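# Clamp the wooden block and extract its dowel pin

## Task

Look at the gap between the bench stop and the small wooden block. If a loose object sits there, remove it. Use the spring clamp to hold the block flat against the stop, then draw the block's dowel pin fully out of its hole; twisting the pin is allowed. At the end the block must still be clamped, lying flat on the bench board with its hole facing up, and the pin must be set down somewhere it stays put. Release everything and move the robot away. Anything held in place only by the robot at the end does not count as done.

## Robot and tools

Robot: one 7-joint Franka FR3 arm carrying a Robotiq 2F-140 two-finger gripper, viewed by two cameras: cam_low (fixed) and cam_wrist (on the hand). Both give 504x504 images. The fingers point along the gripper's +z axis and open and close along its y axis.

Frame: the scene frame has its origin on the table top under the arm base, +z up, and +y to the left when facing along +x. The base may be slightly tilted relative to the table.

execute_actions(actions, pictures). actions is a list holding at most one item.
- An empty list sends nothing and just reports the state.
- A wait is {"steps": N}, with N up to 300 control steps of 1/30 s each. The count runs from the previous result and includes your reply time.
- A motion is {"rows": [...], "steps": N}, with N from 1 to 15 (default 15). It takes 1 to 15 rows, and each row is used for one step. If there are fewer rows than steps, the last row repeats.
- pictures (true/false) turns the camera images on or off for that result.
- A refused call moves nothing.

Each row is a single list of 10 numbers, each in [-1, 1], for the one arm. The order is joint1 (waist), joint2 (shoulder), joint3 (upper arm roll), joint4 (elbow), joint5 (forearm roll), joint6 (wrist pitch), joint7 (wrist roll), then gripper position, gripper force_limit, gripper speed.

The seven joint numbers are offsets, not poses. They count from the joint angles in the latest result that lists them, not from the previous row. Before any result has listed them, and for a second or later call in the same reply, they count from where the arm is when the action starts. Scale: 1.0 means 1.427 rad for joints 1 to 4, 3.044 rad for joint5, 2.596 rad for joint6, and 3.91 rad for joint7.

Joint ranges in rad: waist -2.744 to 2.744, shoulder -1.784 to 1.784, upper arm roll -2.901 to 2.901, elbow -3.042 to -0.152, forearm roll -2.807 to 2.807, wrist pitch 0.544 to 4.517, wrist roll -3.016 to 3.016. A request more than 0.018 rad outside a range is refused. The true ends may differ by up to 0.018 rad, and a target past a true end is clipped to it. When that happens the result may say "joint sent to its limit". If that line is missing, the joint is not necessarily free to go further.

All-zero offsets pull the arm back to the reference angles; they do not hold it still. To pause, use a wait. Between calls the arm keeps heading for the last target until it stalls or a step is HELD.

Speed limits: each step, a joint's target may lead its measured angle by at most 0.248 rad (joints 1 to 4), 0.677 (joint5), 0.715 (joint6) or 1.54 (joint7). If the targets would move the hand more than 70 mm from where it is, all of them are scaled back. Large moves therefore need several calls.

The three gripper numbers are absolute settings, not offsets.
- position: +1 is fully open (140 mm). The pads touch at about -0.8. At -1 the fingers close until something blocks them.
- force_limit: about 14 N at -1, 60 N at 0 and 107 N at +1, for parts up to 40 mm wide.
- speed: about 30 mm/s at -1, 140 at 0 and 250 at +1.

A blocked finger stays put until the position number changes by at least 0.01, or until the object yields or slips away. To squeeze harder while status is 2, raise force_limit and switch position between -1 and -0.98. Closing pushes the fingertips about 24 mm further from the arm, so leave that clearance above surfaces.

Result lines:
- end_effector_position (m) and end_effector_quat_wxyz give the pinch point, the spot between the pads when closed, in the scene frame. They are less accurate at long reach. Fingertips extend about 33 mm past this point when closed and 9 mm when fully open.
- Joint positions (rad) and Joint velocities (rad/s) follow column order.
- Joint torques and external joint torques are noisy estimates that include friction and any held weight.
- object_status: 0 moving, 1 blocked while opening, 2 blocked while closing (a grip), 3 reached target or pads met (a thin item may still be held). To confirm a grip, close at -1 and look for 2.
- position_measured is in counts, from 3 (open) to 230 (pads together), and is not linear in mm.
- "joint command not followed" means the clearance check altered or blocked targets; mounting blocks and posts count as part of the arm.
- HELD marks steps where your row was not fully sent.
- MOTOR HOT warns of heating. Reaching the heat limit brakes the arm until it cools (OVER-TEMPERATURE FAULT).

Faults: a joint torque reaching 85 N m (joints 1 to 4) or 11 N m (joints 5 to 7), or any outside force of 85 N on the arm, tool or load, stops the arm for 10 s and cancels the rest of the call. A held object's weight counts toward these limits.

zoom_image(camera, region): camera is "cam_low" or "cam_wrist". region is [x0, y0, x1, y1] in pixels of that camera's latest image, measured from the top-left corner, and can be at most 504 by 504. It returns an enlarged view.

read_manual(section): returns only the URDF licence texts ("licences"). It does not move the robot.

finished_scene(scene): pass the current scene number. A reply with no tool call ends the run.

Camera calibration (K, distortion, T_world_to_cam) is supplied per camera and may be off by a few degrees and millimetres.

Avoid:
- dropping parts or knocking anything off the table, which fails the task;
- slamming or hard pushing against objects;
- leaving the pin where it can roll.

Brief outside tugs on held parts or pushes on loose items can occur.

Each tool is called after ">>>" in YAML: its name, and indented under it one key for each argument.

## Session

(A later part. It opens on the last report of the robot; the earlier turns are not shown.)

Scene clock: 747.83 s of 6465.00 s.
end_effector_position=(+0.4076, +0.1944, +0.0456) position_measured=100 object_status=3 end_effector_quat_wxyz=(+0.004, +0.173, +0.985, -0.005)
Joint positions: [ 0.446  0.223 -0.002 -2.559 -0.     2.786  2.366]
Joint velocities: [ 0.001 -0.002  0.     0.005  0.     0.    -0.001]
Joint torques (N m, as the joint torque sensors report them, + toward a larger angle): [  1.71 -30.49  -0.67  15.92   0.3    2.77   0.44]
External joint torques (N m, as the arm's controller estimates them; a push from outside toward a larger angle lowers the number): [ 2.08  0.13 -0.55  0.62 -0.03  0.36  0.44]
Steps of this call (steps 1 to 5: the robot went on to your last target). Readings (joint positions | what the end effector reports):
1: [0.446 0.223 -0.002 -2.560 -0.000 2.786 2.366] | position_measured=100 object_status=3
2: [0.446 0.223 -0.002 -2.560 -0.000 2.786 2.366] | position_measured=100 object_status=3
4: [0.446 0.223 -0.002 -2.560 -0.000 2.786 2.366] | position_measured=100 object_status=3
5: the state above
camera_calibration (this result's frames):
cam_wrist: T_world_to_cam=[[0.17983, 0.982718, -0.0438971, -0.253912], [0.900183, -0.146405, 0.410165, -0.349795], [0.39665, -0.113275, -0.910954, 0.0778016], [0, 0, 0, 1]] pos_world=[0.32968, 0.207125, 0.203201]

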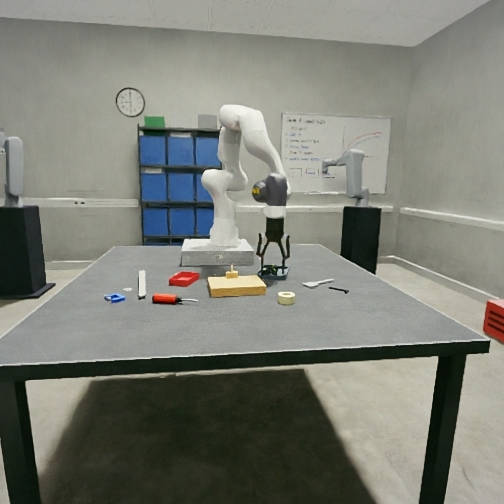

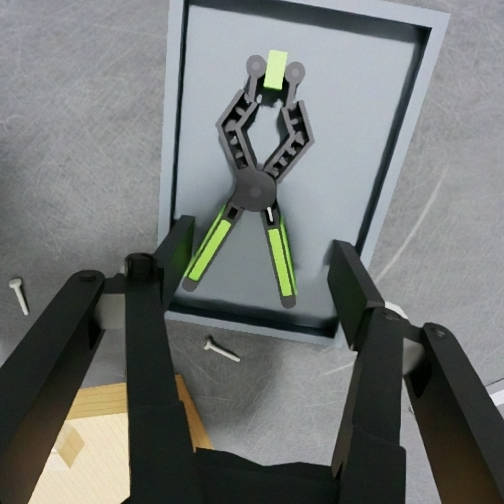

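>>> execute_actions:
  actions:
    - {"rows": [[0,0,0,0,0,0,0,-0.08,-1,-0.6]], "steps": 13}
  pictures: false

>>> execute_actions:
  actions:
    - {"rows": [[0,0,0,0,0,0,0,0.228,0,-0.2]], "steps": 9}

Scene clock: 761.00 s of 6465.00 s.
end_effector_position=(+0.4079, +0.1946, +0.0458) position_measured=139 object_status=0 end_effector_quat_wxyz=(+0.005, +0.173, +0.985, -0.004)
Joint positions: [ 0.446  0.223 -0.002 -2.559 -0.     2.786  2.366]
Joint velocities: [-0.002  0.001  0.    -0.001 -0.     0.001 -0.   ]
Joint torques (N m, as the joint torque sensors report them, + toward a larger angle): [  1.12 -31.55  -1.07  14.76   0.34   2.53   0.14]
External joint torques (N m, as the arm's controller estimates them; a push from outside toward a larger angle lowers the number): [ 1.57 -0.91 -0.87 -0.59  0.01  0.11  0.14]
Steps of this call (steps 1 to 15: the robot went on to your last target; steps 16 to 90: nothing new was sent; then 9.73 s passed at rest; steps 91 to 103: all 13 steps of this action). Readings (joint positions | what the end effector reports):
91: [0.446 0.223 -0.002 -2.559 -0.000 2.786 2.366] | position_measured=100 object_status=0
92: [0.446 0.223 -0.002 -2.559 -0.000 2.786 2.366] | position_measured=103 object_status=0
94: [0.446 0.223 -0.002 -2.559 -0.000 2.786 2.366] | position_measured=111 object_status=0
98: [0.446 0.223 -0.002 -2.559 -0.000 2.786 2.366] | position_measured=127 object_status=0
103: the state above

Scene clock: 761.30 s of 6465.00 s.
end_effector_position=(+0.4079, +0.1946, +0.0458) position_measured=100 object_status=0 end_effector_quat_wxyz=(+0.005, +0.173, +0.985, -0.004)
Joint positions: [ 0.446  0.223 -0.002 -2.559 -0.     2.786  2.366]
Joint velocities: [ 0.    -0.001  0.    -0.001  0.001  0.001  0.001]
Joint torques (N m, as the joint torque sensors report them, + toward a larger angle): [  0.93 -31.42  -0.84  15.07   0.33   2.59   0.13]
External joint torques (N m, as the arm's controller estimates them; a push from outside toward a larger angle lowers the number): [ 1.25 -0.82 -0.76 -0.23  0.    0.18  0.13]
Steps of this call (steps 1 to 9: all 9 steps of this action). Readings (joint positions | what the end effector reports):
1: [0.446 0.223 -0.002 -2.559 -0.000 2.786 2.366] | position_measured=139 object_status=0
2: [0.446 0.223 -0.002 -2.559 -0.000 2.786 2.366] | position_measured=135 object_status=0
4: [0.446 0.223 -0.002 -2.559 -0.000 2.786 2.366] | position_measured=122 object_status=0
8: [0.446 0.223 -0.002 -2.559 -0.000 2.786 2.366] | position_measured=100 object_status=0
9: the state above
camera_calibration (this result's frames):
cam_wrist: T_world_to_cam=[[0.179806, 0.982739, -0.0435259, -0.254145], [0.899957, -0.146472, 0.410638, -0.350057], [0.397175, -0.113007, -0.910759, 0.0776168], [0, 0, 0, 1]] pos_world=[0.329905, 0.207255, 0.203375]

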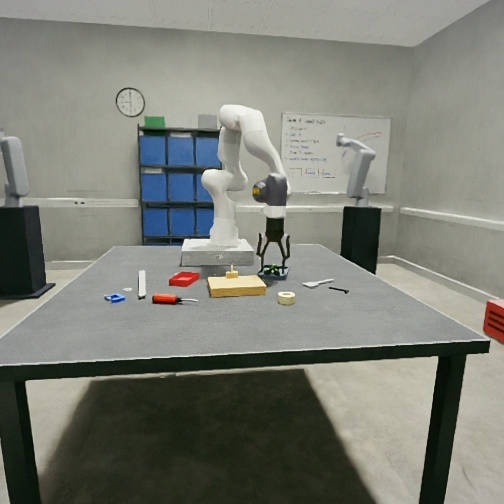

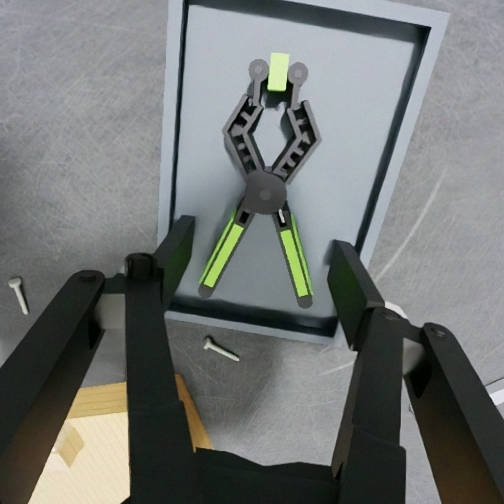

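>>> zoom_image:
  camera: "cam_wrist"
  region: [160, 40, 380, 340]

Region (160, 40, 380, 340) of cam_wrist's 504x504 image, scaled by 1.680, with more detail than that image has; it fills the left 370 columns of this view, and the rest is white.

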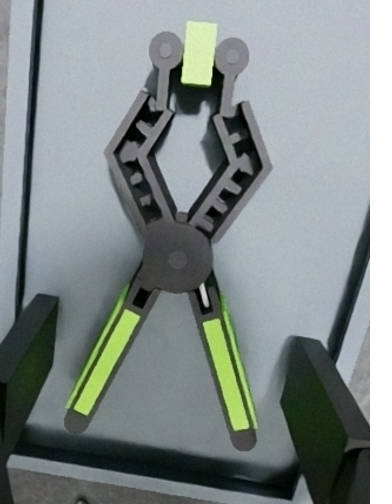

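>>> execute_actions:
  actions:
    - {"rows": [[-0.0015,0.0015,0,0.0015,0,-0.0006,-0.0023,0.19,0,-0.5],[-0.0032,0.0031,0,0.0039,0,-0.0006,-0.0108,0.19,0,-0.5],[-0.0052,0.005,0,0.007,0,-0.0009,-0.0196,0.19,0,-0.5],[-0.0077,0.0074,0,0.011,0,-0.0029,-0.0276,0.19,0,-0.5],[-0.0105,0.0102,0,0.0155,0,-0.0052,-0.0344,0.19,0,-0.5],[-0.0136,0.0131,0,0.0203,0,-0.0073,-0.0398,0.19,0,-0.5],[-0.0166,0.0159,0,0.0251,0,-0.0093,-0.0438,0.19,0,-0.5],[-0.0194,0.0187,0,0.0296,0,-0.011,-0.0461,0.19,0,-0.5],[-0.0219,0.0211,0,0.0336,0,-0.0125,-0.0465,0.19,0,-0.5],[-0.0239,0.023,0,0.0367,0,-0.0135,-0.0449,0.19,0,-0.5],[-0.0252,0.0242,0,0.0388,0,-0.0141,-0.0411,0.19,0,-0.5],[-0.0257,0.0247,0,0.0396,0,-0.0141,-0.0349,0.19,0,-0.5],[-0.0257,0.0247,0,0.0396,0,-0.0136,-0.029,0.19,0,-0.5],[-0.0257,0.0247,0,0.0396,0,-0.0124,-0.0264,0.19,0,-0.5],[-0.0257,0.0247,0,0.0396,0,-0.0108,-0.0264,0.19,0,-0.5]], "steps": 15}
  pictures: false

>>> execute_actions:
  actions:
    - {"steps": 6}

Scene clock: 861.63 s of 6465.00 s.
end_effector_position=(+0.4280, +0.1862, +0.0453) position_measured=105 object_status=3 end_effector_quat_wxyz=(+0.003, +0.141, +0.990, -0.006)
Joint positions: [ 0.412  0.255 -0.002 -2.506 -0.     2.761  2.265]
Joint velocities: [-0.015  0.017  0.     0.024  0.001 -0.    -0.   ]
Joint torques (N m, as the joint torque sensors report them, + toward a larger angle): [  0.28 -31.57  -0.72  15.59   0.34   2.23  -0.01]
External joint torques (N m, as the arm's controller estimates them; a push from outside toward a larger angle lowers the number): [ 0.3   0.42 -1.05  0.14  0.04 -0.15 -0.01]
Steps of this call (steps 1 to 15: the robot went on to your last target; steps 16 to 90: nothing new was sent; then 96.83 s passed at rest; steps 91 to 105: all 15 steps of this action). Readings (joint positions | what the end effector reports):
91: [0.446 0.223 -0.002 -2.559 -0.000 2.786 2.366] | position_measured=100 object_status=0
92: [0.446 0.224 -0.002 -2.558 -0.000 2.786 2.363] | position_measured=103 object_status=0
94: [0.443 0.227 -0.002 -2.553 -0.000 2.785 2.347] | position_measured=105 object_status=0
98: [0.429 0.239 -0.002 -2.532 -0.000 2.775 2.300] | position_measured=105 object_status=0
105: the state above

Scene clock: 861.83 s of 6465.00 s.
end_effector_position=(+0.4288, +0.1863, +0.0454) position_measured=105 object_status=3 end_effector_quat_wxyz=(+0.003, +0.141, +0.990, -0.006)
Joint positions: [ 0.411  0.256 -0.002 -2.504 -0.     2.761  2.265]
Joint velocities: [-0.001  0.001 -0.001  0.001  0.001  0.001 -0.   ]
Joint torques (N m, as the joint torque sensors report them, + toward a larger angle): [  0.17 -31.24  -1.01  16.33   0.31   2.21  -0.06]
External joint torques (N m, as the arm's controller estimates them; a push from outside toward a larger angle lowers the number): [ 0.7   0.77 -0.76  0.65 -0.04 -0.19 -0.06]
Steps of this call (steps 1 to 6: the robot went on to your last target). Readings (joint positions | what the end effector reports):
1: [0.411 0.255 -0.002 -2.505 -0.000 2.761 2.265] | position_measured=105 object_status=3
2: [0.411 0.256 -0.002 -2.505 -0.000 2.761 2.265] | position_measured=105 object_status=3
4: [0.411 0.256 -0.002 -2.504 -0.000 2.761 2.265] | position_measured=105 object_status=3
6: the state above
camera_calibration (this result's frames):
cam_wrist: T_world_to_cam=[[0.115305, 0.992264, -0.0460018, -0.223821], [0.909108, -0.0867536, 0.407426, -0.384787], [0.400283, -0.0887989, -0.912079, 0.0622123], [0, 0, 0, 1]] pos_world=[0.350718, 0.194232, 0.203219]

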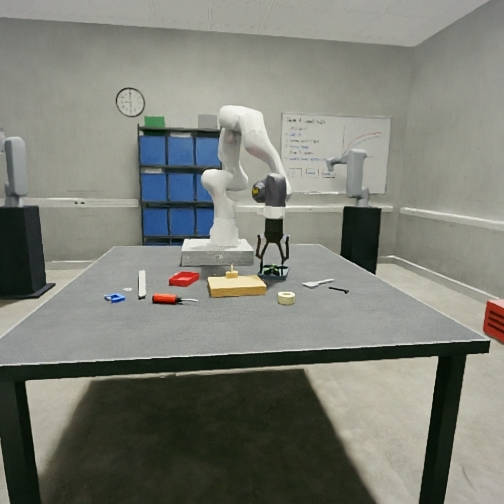

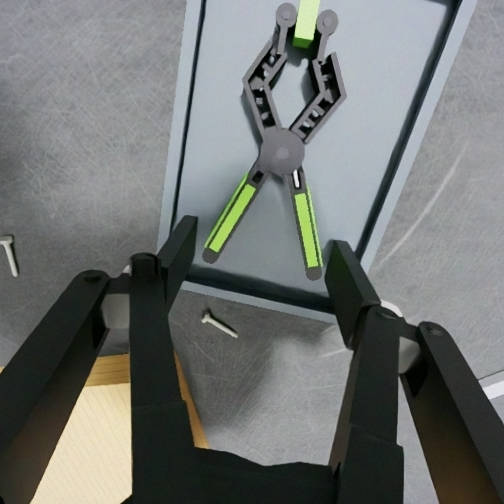

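>>> execute_actions:
  actions:
    - {"rows": [[0,0,0,0,0,0,0,-1,0,-0.3]], "steps": 15}
  pictures: false

>>> execute_actions:
  actions:
    - {"steps": 12}

Scene clock: 877.93 s of 6465.00 s.
end_effector_position=(+0.4326, +0.1880, +0.0484) position_measured=184 object_status=0 end_effector_quat_wxyz=(+0.007, +0.141, +0.990, -0.003)
Joint positions: [ 0.411  0.252 -0.002 -2.501 -0.     2.763  2.265]
Joint velocities: [ 0.001 -0.003  0.     0.003 -0.     0.005 -0.001]
Joint torques (N m, as the joint torque sensors report them, + toward a larger angle): [  1.22 -30.27  -0.72  14.26   0.33   2.09   0.17]
External joint torques (N m, as the arm's controller estimates them; a push from outside toward a larger angle lowers the number): [ 1.59  1.61 -0.62 -1.47 -0.01 -0.31  0.17]
Steps of this call (steps 1 to 15: the robot went on to your last target; steps 16 to 90: nothing new was sent; then 12.60 s passed at rest; steps 91 to 105: all 15 steps of this action). Readings (joint positions | what the end effector reports):
91: [0.411 0.256 -0.002 -2.504 -0.000 2.760 2.265] | position_measured=105 object_status=0
92: [0.411 0.256 -0.002 -2.504 -0.000 2.760 2.265] | position_measured=109 object_status=0
94: [0.411 0.256 -0.002 -2.504 -0.000 2.760 2.265] | position_measured=120 object_status=0
98: [0.411 0.254 -0.002 -2.503 -0.000 2.761 2.265] | position_measured=143 object_status=0
105: the state above

Scene clock: 878.33 s of 6465.00 s.
end_effector_position=(+0.4330, +0.1881, +0.0488) position_measured=204 object_status=2 end_effector_quat_wxyz=(+0.008, +0.141, +0.990, -0.003)
Joint positions: [ 0.411  0.251 -0.002 -2.501 -0.     2.763  2.265]
Joint velocities: [ 0.001 -0.     0.     0.001 -0.     0.     0.   ]
Joint torques (N m, as the joint torque sensors report them, + toward a larger angle): [  0.98 -30.29  -0.48  13.81   0.35   2.17   0.14]
External joint torques (N m, as the arm's controller estimates them; a push from outside toward a larger angle lowers the number): [ 1.37  1.71 -0.35 -2.07  0.   -0.27  0.14]
Steps of this call (steps 1 to 12: the robot went on to your last target). Readings (joint positions | what the end effector reports):
1: [0.411 0.252 -0.002 -2.501 -0.000 2.763 2.265] | position_measured=190 object_status=0
2: [0.411 0.251 -0.002 -2.501 -0.000 2.763 2.265] | position_measured=195 object_status=0
4: [0.411 0.251 -0.002 -2.501 -0.000 2.763 2.265] | position_measured=204 object_status=0
8: [0.411 0.251 -0.002 -2.501 -0.000 2.763 2.265] | position_measured=204 object_status=0
12: the state above
camera_calibration (this result's frames):
cam_wrist: T_world_to_cam=[[0.115709, 0.992451, -0.0406545, -0.226426], [0.905102, -0.0884892, 0.415884, -0.388202], [0.409147, -0.0849181, -0.908509, 0.0590956], [0, 0, 0, 1]] pos_world=[0.353384, 0.195383, 0.205931]

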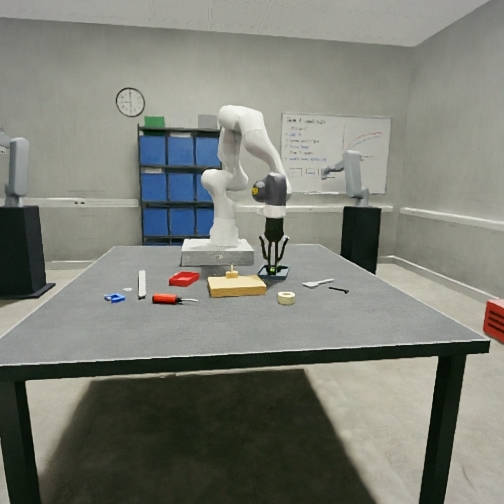

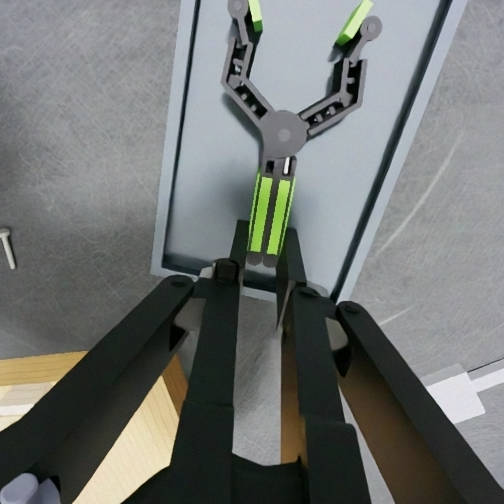

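>>> execute_actions:
  actions:
    - {"rows": [[0,-0.002,0,0.0005,0,-0.0008,0,-1,0,-0.3],[0,-0.0047,0,0.0008,0,-0.0008,0,-1,0,-0.3],[0,-0.0091,0,0.0012,0,-0.0026,0,-1,0,-0.3],[0,-0.0149,0,0.0018,0,-0.0081,0,-1,0,-0.3],[0,-0.022,0,0.0025,0,-0.0156,0,-1,0,-0.3],[-0.0005,-0.0301,0,0.0032,0,-0.0235,0,-1,0,-0.3],[-0.0014,-0.0387,0,0.0045,0,-0.0317,-0.001,-1,0,-0.3],[-0.0026,-0.0473,0,0.0068,0,-0.0401,-0.0132,-1,0,-0.3],[-0.0045,-0.0558,0,0.0102,0,-0.0487,-0.0379,-1,0,-0.3],[-0.0071,-0.0639,0,0.0144,0,-0.0578,-0.0636,-1,0,-0.3],[-0.0104,-0.0716,0,0.0195,0,-0.067,-0.09,-1,0,-0.3],[-0.0141,-0.0788,0,0.0254,0,-0.0761,-0.1172,-1,0,-0.3],[-0.0184,-0.0853,0,0.0318,0,-0.0848,-0.1449,-1,0,-0.3],[-0.0232,-0.091,0,0.0389,0,-0.093,-0.1731,-1,0,-0.3],[-0.0283,-0.0958,0,0.0465,0,-0.1007,-0.2015,-1,0,-0.3]], "steps": 15}
  pictures: false

>>> execute_actions:
  actions:
    - {"rows": [[-0.0185,-0.0186,0,0.0268,0,-0.0454,-0.1623,-1,0,-0.3],[-0.0242,-0.0212,0,0.035,0,-0.0516,-0.1909,-1,0,-0.3],[-0.0302,-0.0224,0,0.0434,0,-0.0568,-0.2193,-1,0,-0.3],[-0.0363,-0.0213,0,0.052,0,-0.061,-0.2474,-1,0,-0.3],[-0.0426,-0.0196,0,0.0606,0,-0.064,-0.2752,-1,0,-0.3],[-0.0489,-0.0153,0,0.0692,0,-0.0657,-0.3023,-1,0,-0.3],[-0.0552,-0.0101,0,0.0776,0,-0.066,-0.3288,-1,0,-0.3],[-0.0614,-0.0041,0,0.0859,0,-0.0647,-0.3545,-1,0,-0.3],[-0.0676,0.0019,0,0.094,0,-0.0618,-0.3792,-1,0,-0.3],[-0.0736,0.0077,0,0.1019,0,-0.059,-0.4028,-1,0,-0.3],[-0.0793,0.0132,0,0.1095,0,-0.0586,-0.4251,-1,0,-0.3],[-0.0848,0.0185,0,0.1167,0,-0.0597,-0.4461,-1,0,-0.3],[-0.0899,0.0235,0,0.1235,0,-0.0606,-0.4655,-1,0,-0.3],[-0.0946,0.0281,0,0.1298,0,-0.0614,-0.4833,-1,0,-0.3],[-0.0989,0.0322,0,0.1355,0,-0.0622,-0.4993,-1,0,-0.3]], "steps": 15}
  pictures: false

>>> execute_actions:
  actions:
    - {"rows": [[-0.0164,0.0159,0,0.0214,0,-0.0067,-0.2038,-1,0,-0.3],[-0.0196,0.019,0,0.0256,0,-0.0072,-0.2158,-1,0,-0.3],[-0.0222,0.0215,0,0.0291,0,-0.0074,-0.2256,-1,0,-0.3],[-0.0241,0.0234,0,0.0316,0,-0.0076,-0.233,-1,0,-0.3],[-0.0253,0.0245,0,0.0332,0,-0.0076,-0.238,-1,0,-0.3],[-0.0258,0.0249,0,0.0338,0,-0.0074,-0.2403,-1,0,-0.3],[-0.0258,0.0249,0,0.0338,0,-0.007,-0.2399,-1,0,-0.3],[-0.0258,0.0249,0,0.0338,0,-0.0064,-0.2365,-1,0,-0.3],[-0.0258,0.0249,0,0.0338,0,-0.0057,-0.2301,-1,0,-0.3],[-0.0258,0.0249,0,0.0338,0,-0.0057,-0.2205,-1,0,-0.3],[-0.0258,0.0249,0,0.0338,0,-0.0057,-0.2077,-1,0,-0.3],[-0.0258,0.0249,0,0.0338,0,-0.0057,-0.1914,-1,0,-0.3],[-0.0258,0.0249,0,0.0338,0,-0.0057,-0.1715,-1,0,-0.3],[-0.0258,0.0249,0,0.0338,0,-0.0057,-0.1605,-1,0,-0.3]], "steps": 15}

Scene clock: 998.83 s of 6465.00 s.
end_effector_position=(+0.4484, +0.1833, +0.1035) position_measured=204 object_status=2 end_effector_quat_wxyz=(+0.004, +0.024, +1.000, -0.005)
Joint positions: [ 0.387  0.137 -0.002 -2.457 -0.     2.598  2.007]
Joint velocities: [-0.185 -0.27  -0.     0.279 -0.002 -0.563 -1.733]
Joint torques (N m, as the joint torque sensors report them, + toward a larger angle): [ -0.42 -31.96  -1.55  18.06   0.45   2.17  -0.52]
External joint torques (N m, as the arm's controller estimates them; a push from outside toward a larger angle lowers the number): [ 0.06 -2.8  -0.51  0.83 -0.06 -0.21 -0.53]
Steps of this call (steps 1 to 15: the robot went on to your last target; steps 16 to 90: nothing new was sent; then 117.00 s passed at rest; steps 91 to 105: all 15 steps of this action). Readings (joint positions | what the end effector reports):
91: [0.411 0.251 -0.002 -2.501 -0.000 2.763 2.265] | position_measured=204 object_status=2
92: [0.411 0.250 -0.002 -2.501 -0.000 2.763 2.265] | position_measured=204 object_status=2
94: [0.411 0.245 -0.002 -2.501 -0.000 2.759 2.265] | position_measured=204 object_status=2
98: [0.411 0.213 -0.002 -2.499 -0.000 2.722 2.262] | position_measured=204 object_status=2
105: the state above

Scene clock: 999.33 s of 6465.00 s.
end_effector_position=(+0.5109, +0.1385, +0.1415) position_measured=204 object_status=2 end_effector_quat_wxyz=(-0.001, -0.499, +0.866, -0.006)
Joint positions: [ 0.263  0.165 -0.001 -2.286 -0.     2.451  0.789]
Joint velocities: [-0.215  0.209 -0.004  0.272 -0.002 -0.065 -2.413]
Joint torques (N m, as the joint torque sensors report them, + toward a larger angle): [  1.17 -35.03  -1.12  20.4    0.51   1.97  -0.74]
External joint torques (N m, as the arm's controller estimates them; a push from outside toward a larger angle lowers the number): [ 0.43 -0.09 -1.45  1.04  0.02 -0.28 -0.77]
Steps of this call (steps 1 to 15: all 15 steps of this action). Readings (joint positions | what the end effector reports):
1: [0.380 0.129 -0.001 -2.447 -0.000 2.578 1.944] | position_measured=204 object_status=2
2: [0.373 0.122 -0.001 -2.435 -0.000 2.559 1.876] | position_measured=204 object_status=2
4: [0.356 0.113 -0.001 -2.411 -0.000 2.523 1.728] | position_measured=204 object_status=2
8: [0.321 0.115 -0.001 -2.362 -0.000 2.474 1.394] | position_measured=204 object_status=2
15: the state above

Scene clock: 999.83 s of 6465.00 s.
end_effector_position=(+0.5283, +0.1229, +0.1411) position_measured=204 object_status=2 end_effector_quat_wxyz=(+0.003, +0.733, -0.680, +0.005)
Joint positions: [ 0.227  0.199 -0.002 -2.24  -0.     2.439  0.152]
Joint velocities: [ 0.     0.002 -0.     0.002 -0.001 -0.001  0.01 ]
Joint torques (N m, as the joint torque sensors report them, + toward a larger angle): [  0.16 -34.89  -0.57  20.85   0.49   2.37   0.46]
External joint torques (N m, as the arm's controller estimates them; a push from outside toward a larger angle lowers the number): [ 0.55  0.17 -0.4   0.18 -0.02 -0.12  0.46]
Steps of this call (steps 1 to 15: all 15 steps of this action). Readings (joint positions | what the end effector reports):
1: [0.256 0.172 -0.001 -2.277 -0.000 2.448 0.708] | position_measured=204 object_status=2
2: [0.249 0.178 -0.002 -2.269 -0.000 2.446 0.630] | position_measured=204 object_status=2
4: [0.238 0.188 -0.002 -2.255 -0.000 2.442 0.487] | position_measured=204 object_status=2
8: [0.228 0.197 -0.002 -2.243 -0.000 2.439 0.265] | position_measured=204 object_status=2
15: the state above
camera_calibration (this result's frames):
cam_wrist: T_world_to_cam=[[-0.969781, -0.241373, -0.0355442, 0.555414], [-0.23578, 0.889759, 0.390816, -0.0325984], [-0.0627065, 0.387386, -0.919782, 0.291257], [0, 0, 0, 1]] pos_world=[0.549207, 0.0502375, 0.300374]

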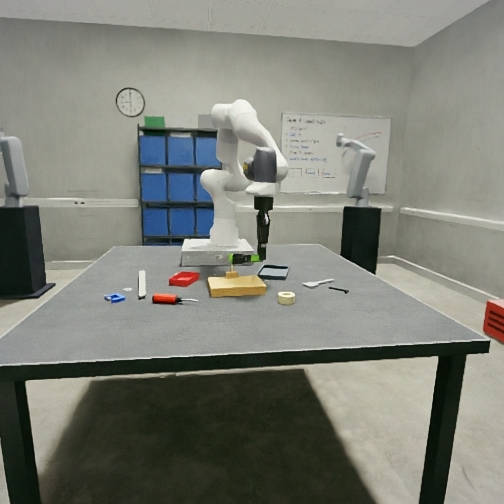

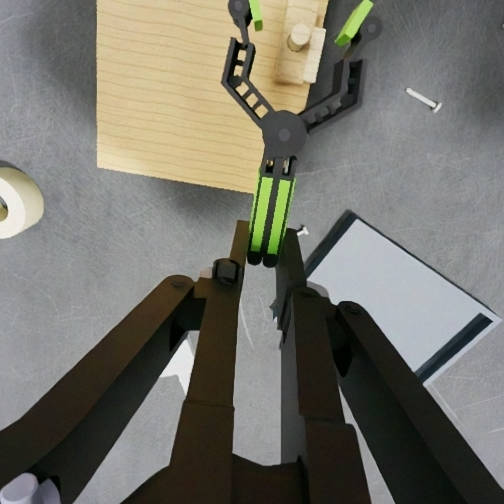

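>>> zoom_image:
  camera: "cam_low"
  region: [200, 235, 300, 305]

>>> zoom_image:
  camera: "cam_wrist"
  region: [205, 0, 395, 170]

Region (200, 235, 300, 305) of cam_low's 504x504 image, scaled by 5.040, with more detail than that image has; it fills the top 353 rows of this view, and the rest is white.

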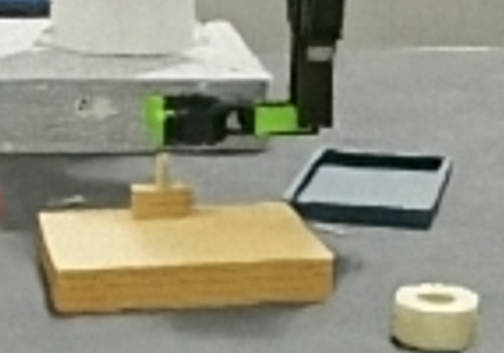

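Region (205, 0, 395, 170) of cam_wrist's 504x504 image, scaled by 2.653, with more detail than that image has; it fills the top 451 rows of this view, and the rest is white.

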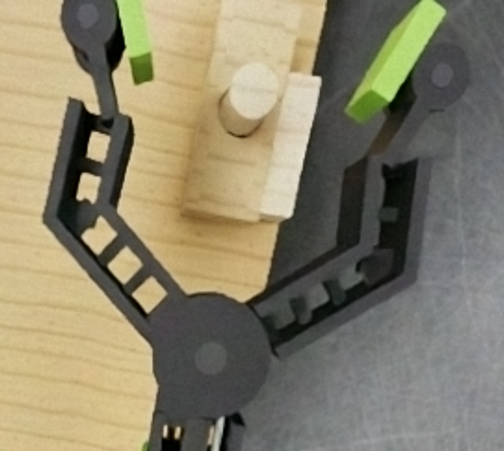

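>>> execute_actions:
  actions:
    - {"rows": [[-0.0011,0.0021,0,-0.0012,0.0008,0.0006,0.0005,-1,0,-0.3],[-0.0014,0.0046,0,-0.0019,0.0008,0.0006,0.0005,-1,0,-0.3],[-0.0019,0.0084,0,-0.003,0.0015,0.0016,-0.0003,-1,0,-0.3],[-0.0024,0.0131,0,-0.0042,0.0062,0.0082,-0.0055,-1,0,-0.3],[-0.0031,0.0185,0,-0.0057,0.0114,0.0154,-0.0109,-1,0,-0.3],[-0.0038,0.0242,0,-0.0073,0.0164,0.0224,-0.0157,-1,0,-0.3],[-0.0044,0.0298,0,-0.0088,0.021,0.0288,-0.0199,-1,0,-0.3],[-0.0051,0.0352,0,-0.0103,0.025,0.0344,-0.0232,-1,0,-0.3],[-0.0056,0.0399,0,-0.0115,0.0282,0.0389,-0.0256,-1,0,-0.3],[-0.0061,0.0437,0,-0.0126,0.0306,0.0423,-0.027,-1,0,-0.3],[-0.0064,0.0462,0,-0.0133,0.032,0.0441,-0.0273,-1,0,-0.3],[-0.0065,0.0471,0,-0.0135,0.0321,0.0443,-0.0263,-1,0,-0.3],[-0.0065,0.0471,0,-0.0135,0.0309,0.0426,-0.024,-1,0,-0.3],[-0.0065,0.0471,0,-0.0135,0.0281,0.0387,-0.0202,-1,0,-0.3],[-0.0065,0.0471,0,-0.0135,0.0238,0.033,-0.0152,-1,0,-0.3]], "steps": 15}
  pictures: false

>>> execute_actions:
  actions:
    - {"steps": 8}

>>> zoom_image:
  camera: "cam_wrist"
  region: [205, 0, 395, 170]

Scene clock: 1120.33 s of 6465.00 s.
end_effector_position=(+0.5253, +0.1264, +0.1058) position_measured=204 object_status=2 end_effector_quat_wxyz=(-0.010, +0.728, -0.686, -0.013)
Joint positions: [ 0.219  0.265 -0.002 -2.259  0.078  2.523  0.097]
Joint velocities: [-0.002  0.026  0.    -0.008 -0.019 -0.001 -0.001]
Joint torques (N m, as the joint torque sensors report them, + toward a larger angle): [ -0.34 -38.07  -1.07  20.01  -0.48   2.81  -0.09]
External joint torques (N m, as the arm's controller estimates them; a push from outside toward a larger angle lowers the number): [-0.24 -0.44 -1.28 -0.49 -0.44  0.31 -0.12]
Steps of this call (steps 1 to 15: the robot went on to your last target; steps 16 to 90: nothing new was sent; then 117.00 s passed at rest; steps 91 to 105: all 15 steps of this action). Readings (joint positions | what the end effector reports):
91: [0.227 0.199 -0.002 -2.240 -0.000 2.438 0.155] | position_measured=204 object_status=2
92: [0.227 0.200 -0.002 -2.240 -0.000 2.438 0.155] | position_measured=204 object_status=2
94: [0.226 0.204 -0.002 -2.241 0.003 2.442 0.153] | position_measured=204 object_status=2
98: [0.223 0.229 -0.002 -2.247 0.037 2.475 0.131] | position_measured=204 object_status=2
105: the state above

Scene clock: 1120.60 s of 6465.00 s.
end_effector_position=(+0.5251, +0.1261, +0.1054) position_measured=204 object_status=2 end_effector_quat_wxyz=(-0.010, +0.728, -0.685, -0.013)
Joint positions: [ 0.219  0.265 -0.002 -2.259  0.076  2.523  0.097]
Joint velocities: [ 0.    -0.001  0.001  0.001 -0.003  0.     0.   ]
Joint torques (N m, as the joint torque sensors report them, + toward a larger angle): [  0.33 -36.73  -0.92  19.06  -0.48   2.82  -0.1 ]
External joint torques (N m, as the arm's controller estimates them; a push from outside toward a larger angle lowers the number): [ 0.65 -0.63 -0.88 -0.53 -0.91  0.33 -0.1 ]
Steps of this call (steps 1 to 8: the robot went on to your last target). Readings (joint positions | what the end effector reports):
1: [0.219 0.265 -0.002 -2.259 0.078 2.523 0.097] | position_measured=204 object_status=2
2: [0.219 0.265 -0.002 -2.259 0.077 2.523 0.097] | position_measured=204 object_status=2
4: [0.219 0.265 -0.002 -2.259 0.077 2.523 0.097] | position_measured=204 object_status=2
8: the state above
camera_calibration (this result's frames):
cam_wrist: T_world_to_cam=[[-0.973671, -0.225007, -0.0365547, 0.551926], [-0.218492, 0.875437, 0.431128, -0.0337419], [-0.0650054, 0.427764, -0.90155, 0.251144], [0, 0, 0, 1]] pos_world=[0.546348, 0.046296, 0.261141]

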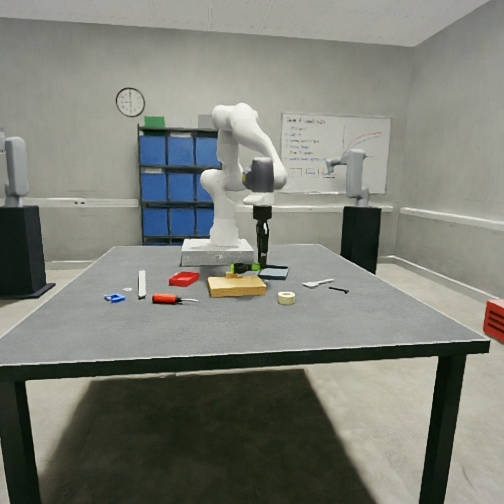

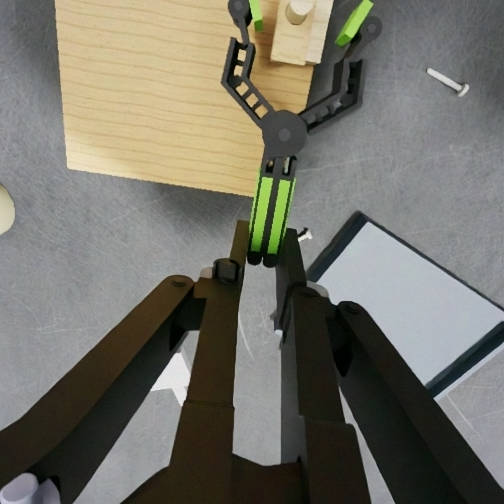

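Region (205, 0, 395, 170) of cam_wrist's 504x504 image, scaled by 2.653, with more detail than that image has; it fills the top 451 rows of this view, and the rest is white.

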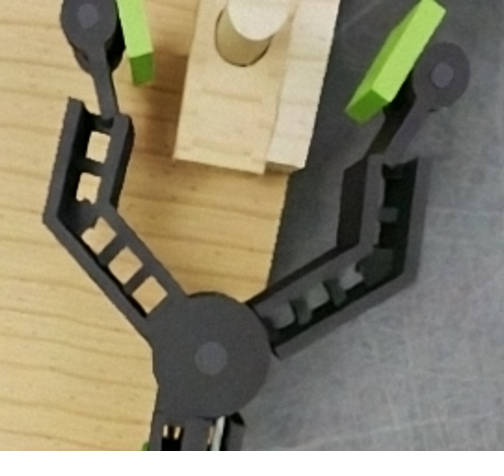

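>>> zoom_image:
  camera: "cam_wrist"
  region: [245, 0, 365, 80]

Region (245, 0, 365, 80) of cam_wrist's 504x504 image, scaled by 4.200, with more detail than that image has.

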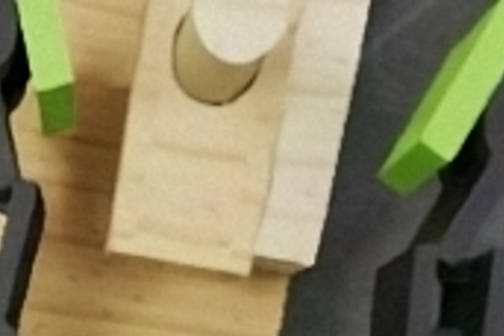

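>>> execute_actions:
  actions:
    - {"rows": [[0,0.0014,0,-0.0005,0,0.0004,0,-1,0,-0.3],[0,0.0032,0,-0.0006,0,0.0004,0,-1,0,-0.3],[0,0.0058,0,-0.0009,0,0.001,0,-1,0,-0.3],[0,0.0091,0,-0.0012,0,0.0049,0,-1,0,-0.3],[0,0.0129,0,-0.0015,0,0.0093,0,-1,0,-0.3],[0,0.0169,0,-0.0019,0,0.0135,0,-1,0,-0.3],[0,0.0209,0,-0.0022,0,0.0174,0,-1,0,-0.3],[0,0.0247,0,-0.0025,0,0.0207,0,-1,0,-0.3],[0,0.028,0,-0.0028,0,0.0235,0,-1,0,-0.3],[0,0.0306,0,-0.0031,0,0.0255,0,-1,0,-0.3],[0,0.0324,0,-0.0032,0,0.0266,0,-1,0,-0.3],[0,0.033,0,-0.0033,0,0.0267,0,-1,0,-0.3],[0,0.033,0,-0.0033,0,0.0257,0,-1,0,-0.3],[0,0.033,0,-0.0033,0,0.0234,0,-1,0,-0.3],[0,0.033,0,-0.0033,0,0.02,0,-1,0,-0.3]], "steps": 15}
  pictures: false

>>> execute_actions:
  actions:
    - {"steps": 6}

>>> zoom_image:
  camera: "cam_wrist"
  region: [205, 0, 395, 170]

>>> zoom_image:
  camera: "cam_low"
  region: [200, 235, 300, 305]

Scene clock: 1225.13 s of 6465.00 s.
end_effector_position=(+0.5247, +0.1244, +0.0837) position_measured=204 object_status=2 end_effector_quat_wxyz=(-0.009, +0.727, -0.686, -0.011)
Joint positions: [ 0.219  0.31  -0.002 -2.263  0.076  2.573  0.097]
Joint velocities: [ 0.002  0.017 -0.001  0.     0.001 -0.    -0.001]
Joint torques (N m, as the joint torque sensors report them, + toward a larger angle): [  1.06 -37.94  -0.79  18.29   0.5    2.9    0.12]
External joint torques (N m, as the arm's controller estimates them; a push from outside toward a larger angle lowers the number): [ 1.36  0.04 -0.79 -1.27  0.09  0.37  0.12]
Steps of this call (steps 1 to 15: the robot went on to your last target; steps 16 to 90: nothing new was sent; then 101.03 s passed at rest; steps 91 to 105: all 15 steps of this action). Readings (joint positions | what the end effector reports):
91: [0.219 0.265 -0.002 -2.259 0.076 2.523 0.097] | position_measured=204 object_status=2
92: [0.219 0.265 -0.002 -2.259 0.076 2.523 0.097] | position_measured=204 object_status=2
94: [0.219 0.268 -0.002 -2.259 0.076 2.525 0.097] | position_measured=204 object_status=2
98: [0.219 0.285 -0.002 -2.260 0.076 2.544 0.097] | position_measured=204 object_status=2
105: the state above

Scene clock: 1225.33 s of 6465.00 s.
end_effector_position=(+0.5246, +0.1244, +0.0835) position_measured=204 object_status=2 end_effector_quat_wxyz=(-0.009, +0.727, -0.686, -0.011)
Joint positions: [ 0.219  0.311 -0.002 -2.263  0.076  2.573  0.097]
Joint velocities: [ 0.    -0.002  0.    -0.    -0.001  0.001  0.001]
Joint torques (N m, as the joint torque sensors report them, + toward a larger angle): [  1.22 -37.23  -1.02  18.4    0.45   2.96   0.14]
External joint torques (N m, as the arm's controller estimates them; a push from outside toward a larger angle lowers the number): [ 1.6  -0.27 -0.94 -0.58  0.05  0.45  0.14]
Steps of this call (steps 1 to 6: the robot went on to your last target). Readings (joint positions | what the end effector reports):
1: [0.219 0.311 -0.002 -2.263 0.076 2.573 0.097] | position_measured=204 object_status=2
2: [0.219 0.311 -0.002 -2.263 0.076 2.573 0.097] | position_measured=204 object_status=2
4: [0.219 0.311 -0.002 -2.263 0.076 2.573 0.097] | position_measured=204 object_status=2
6: the state above
camera_calibration (this result's frames):
cam_wrist: T_world_to_cam=[[-0.974071, -0.223312, -0.0363058, 0.550201], [-0.217079, 0.877286, 0.428072, -0.0236682], [-0.0637431, 0.424854, -0.903015, 0.231905], [0, 0, 0, 1]] pos_world=[0.545579, 0.045105, 0.239521]

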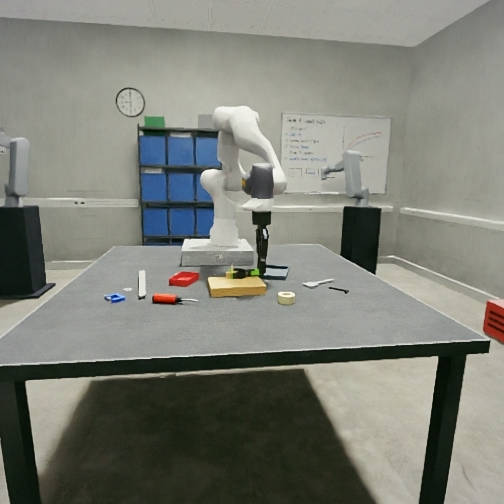

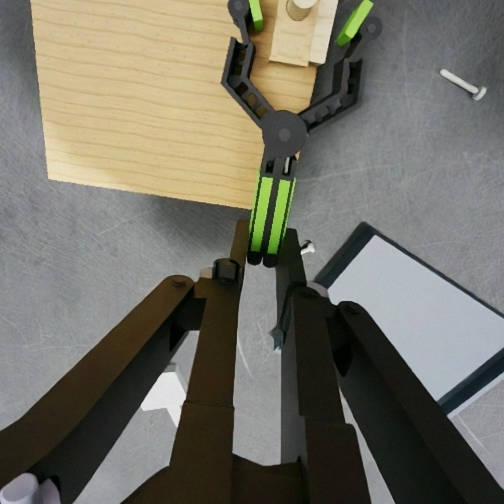

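Region (205, 0, 395, 170) of cam_wrist's 504x504 image, scaled by 2.653, with more detail than that image has; it fills the top 451 rows of this view, and the rest is white.

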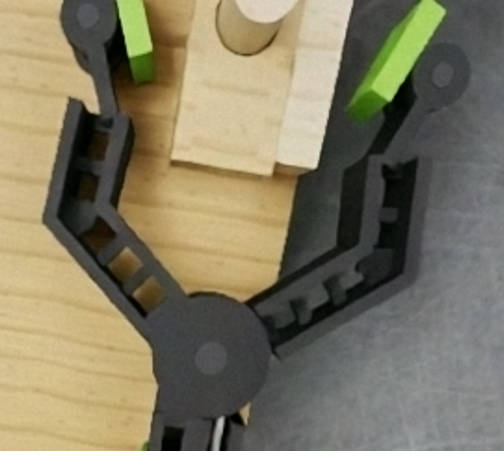

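Region (200, 235, 300, 305) of cam_low's 504x504 image, scaled by 5.040, with more detail than that image has; it fills the top 353 rows of this view, and the rest is white.

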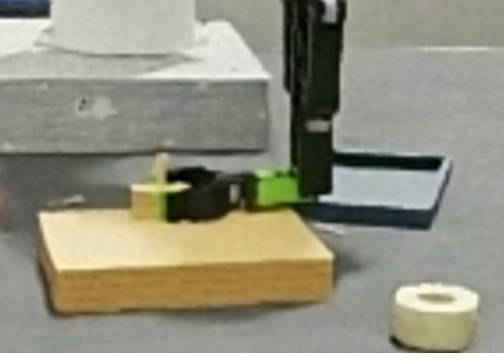

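>>> zoom_image:
  camera: "cam_wrist"
  region: [245, 0, 365, 80]

Region (245, 0, 365, 80) of cam_wrist's 504x504 image, scaled by 4.200, with more detail than that image has.

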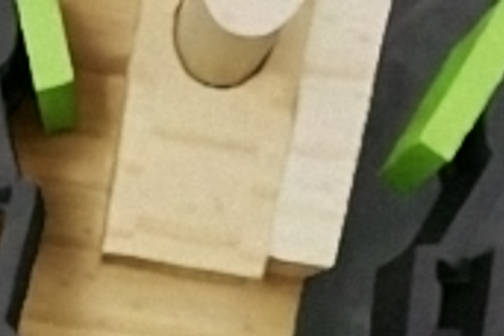

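>>> execute_actions:
  actions:
    - {"rows": [[0,0.001,0,0,0,0.0008,0,-1,0,-0.3],[0,0.0014,0,0,0,0.0012,0,-1,0,-0.3],[0,0.0018,0,0,0,0.0017,0,-1,0,-0.3],[0,0.0022,0,0,0,0.0021,0,-1,0,-0.3],[0,0.0026,0,0,0,0.0024,0,-1,0,-0.3],[0,0.003,0,0,0,0.0027,0,-1,0,-0.3],[0,0.0034,0,0,0,0.003,0,-1,0,-0.3],[0,0.0038,0,0,0,0.0032,0,-1,0,-0.3],[0,0.0042,0,0,0,0.0033,0,-1,0,-0.3],[0,0.0046,0,0,0,0.0033,0,-1,0,-0.3],[0,0.0046,0,0,0,0.0031,0,-1,0,-0.3],[0,0.0046,0,0,0,0.0029,0,-1,0,-0.3]], "steps": 14}
  pictures: false

>>> execute_actions:
  actions:
    - {"rows": [[0,0.0008,0,0,0,0,0,-0.3,0,-0.9]], "steps": 15}
  pictures: false

>>> execute_actions:
  actions:
    - {"steps": 9}

Scene clock: 1260.30 s of 6465.00 s.
end_effector_position=(+0.5252, +0.1244, +0.0822) position_measured=204 object_status=2 end_effector_quat_wxyz=(-0.009, +0.727, -0.686, -0.011)
Joint positions: [ 0.219  0.314 -0.002 -2.263  0.076  2.578  0.097]
Joint velocities: [ 0.001  0.001  0.001  0.     0.001  0.003 -0.001]
Joint torques (N m, as the joint torque sensors report them, + toward a larger angle): [  0.83 -35.81  -0.64  18.6    0.36   2.87   0.12]
External joint torques (N m, as the arm's controller estimates them; a push from outside toward a larger angle lowers the number): [ 1.27  1.07 -0.5  -0.28 -0.04  0.36  0.12]
Steps of this call (steps 1 to 15: the robot went on to your last target; steps 16 to 90: nothing new was sent; then 31.50 s passed at rest; steps 91 to 104: all 14 steps of this action). Readings (joint positions | what the end effector reports):
91: [0.219 0.311 -0.002 -2.263 0.076 2.573 0.097] | position_measured=204 object_status=2
92: [0.219 0.311 -0.002 -2.263 0.076 2.573 0.097] | position_measured=204 object_status=2
94: [0.219 0.311 -0.002 -2.263 0.076 2.573 0.097] | position_measured=204 object_status=2
98: [0.219 0.313 -0.002 -2.263 0.076 2.576 0.097] | position_measured=204 object_status=2
104: the state above

Scene clock: 1260.80 s of 6465.00 s.
end_effector_position=(+0.5252, +0.1244, +0.0822) position_measured=173 object_status=0 end_effector_quat_wxyz=(-0.009, +0.727, -0.686, -0.011)
Joint positions: [ 0.219  0.314 -0.002 -2.263  0.076  2.578  0.097]
Joint velocities: [ 0.    -0.002 -0.001 -0.001  0.     0.    -0.001]
Joint torques (N m, as the joint torque sensors report them, + toward a larger angle): [  1.16 -37.02  -0.89  18.68   0.42   2.65   0.16]
External joint torques (N m, as the arm's controller estimates them; a push from outside toward a larger angle lowers the number): [ 1.69 -0.1  -0.69 -0.19  0.02  0.15  0.16]
Steps of this call (steps 1 to 15: all 15 steps of this action). Readings (joint positions | what the end effector reports):
1: [0.219 0.314 -0.002 -2.263 0.076 2.578 0.097] | position_measured=204 object_status=0
2: [0.219 0.314 -0.002 -2.263 0.076 2.578 0.097] | position_measured=204 object_status=0
4: [0.219 0.314 -0.002 -2.263 0.076 2.578 0.097] | position_measured=198 object_status=0
8: [0.219 0.314 -0.002 -2.263 0.076 2.578 0.097] | position_measured=189 object_status=0
15: the state above

Scene clock: 1261.10 s of 6465.00 s.
end_effector_position=(+0.5252, +0.1244, +0.0822) position_measured=167 object_status=3 end_effector_quat_wxyz=(-0.009, +0.727, -0.686, -0.011)
Joint positions: [ 0.219  0.314 -0.002 -2.263  0.076  2.578  0.097]
Joint velocities: [-0.    -0.001  0.002  0.    -0.    -0.     0.001]
Joint torques (N m, as the joint torque sensors report them, + toward a larger angle): [  0.72 -37.24  -0.86  18.66   0.4    2.68   0.16]
External joint torques (N m, as the arm's controller estimates them; a push from outside toward a larger angle lowers the number): [ 1.18 -0.39 -0.72 -0.13  0.    0.19  0.16]
Steps of this call (steps 1 to 9: the robot went on to your last target). Readings (joint positions | what the end effector reports):
1: [0.219 0.314 -0.002 -2.263 0.076 2.578 0.097] | position_measured=171 object_status=0
2: [0.219 0.314 -0.002 -2.263 0.076 2.578 0.097] | position_measured=169 object_status=0
4: [0.219 0.314 -0.002 -2.263 0.076 2.578 0.097] | position_measured=167 object_status=0
8: [0.219 0.314 -0.002 -2.263 0.076 2.578 0.097] | position_measured=167 object_status=0
9: the state above
camera_calibration (this result's frames):
cam_wrist: T_world_to_cam=[[-0.974045, -0.223117, -0.0381453, 0.55084], [-0.217706, 0.877297, 0.427732, -0.0226035], [-0.0619693, 0.424934, -0.903101, 0.229828], [0, 0, 0, 1]] pos_world=[0.545864, 0.0450699, 0.238238]

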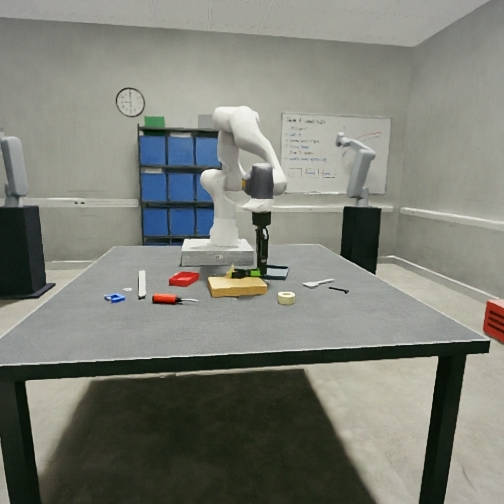

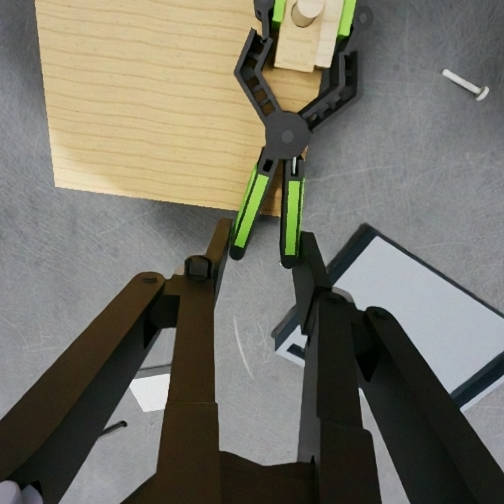

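>>> zoom_image:
  camera: "cam_wrist"
  region: [205, 0, 395, 170]

>>> zoom_image:
  camera: "cam_wrist"
  region: [190, 150, 350, 290]

Region (205, 0, 395, 170) of cam_wrist's 504x504 image, scaled by 2.653, with more detail than that image has; it fills the top 451 rows of this view, and the rest is white.

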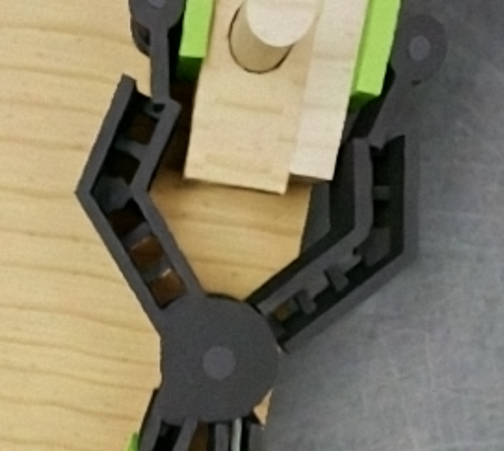

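Region (190, 150, 350, 290) of cam_wrist's 504x504 image, scaled by 3.150, with more detail than that image has; it fills the top 441 rows of this view, and the rest is white.

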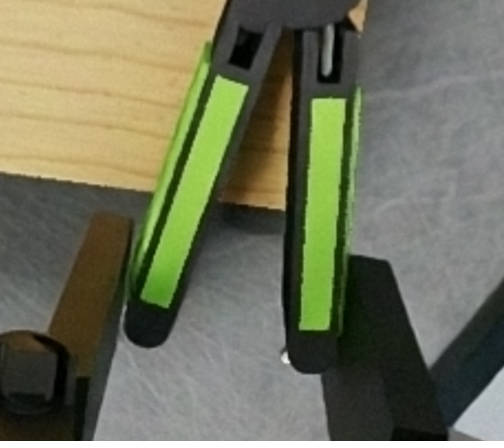

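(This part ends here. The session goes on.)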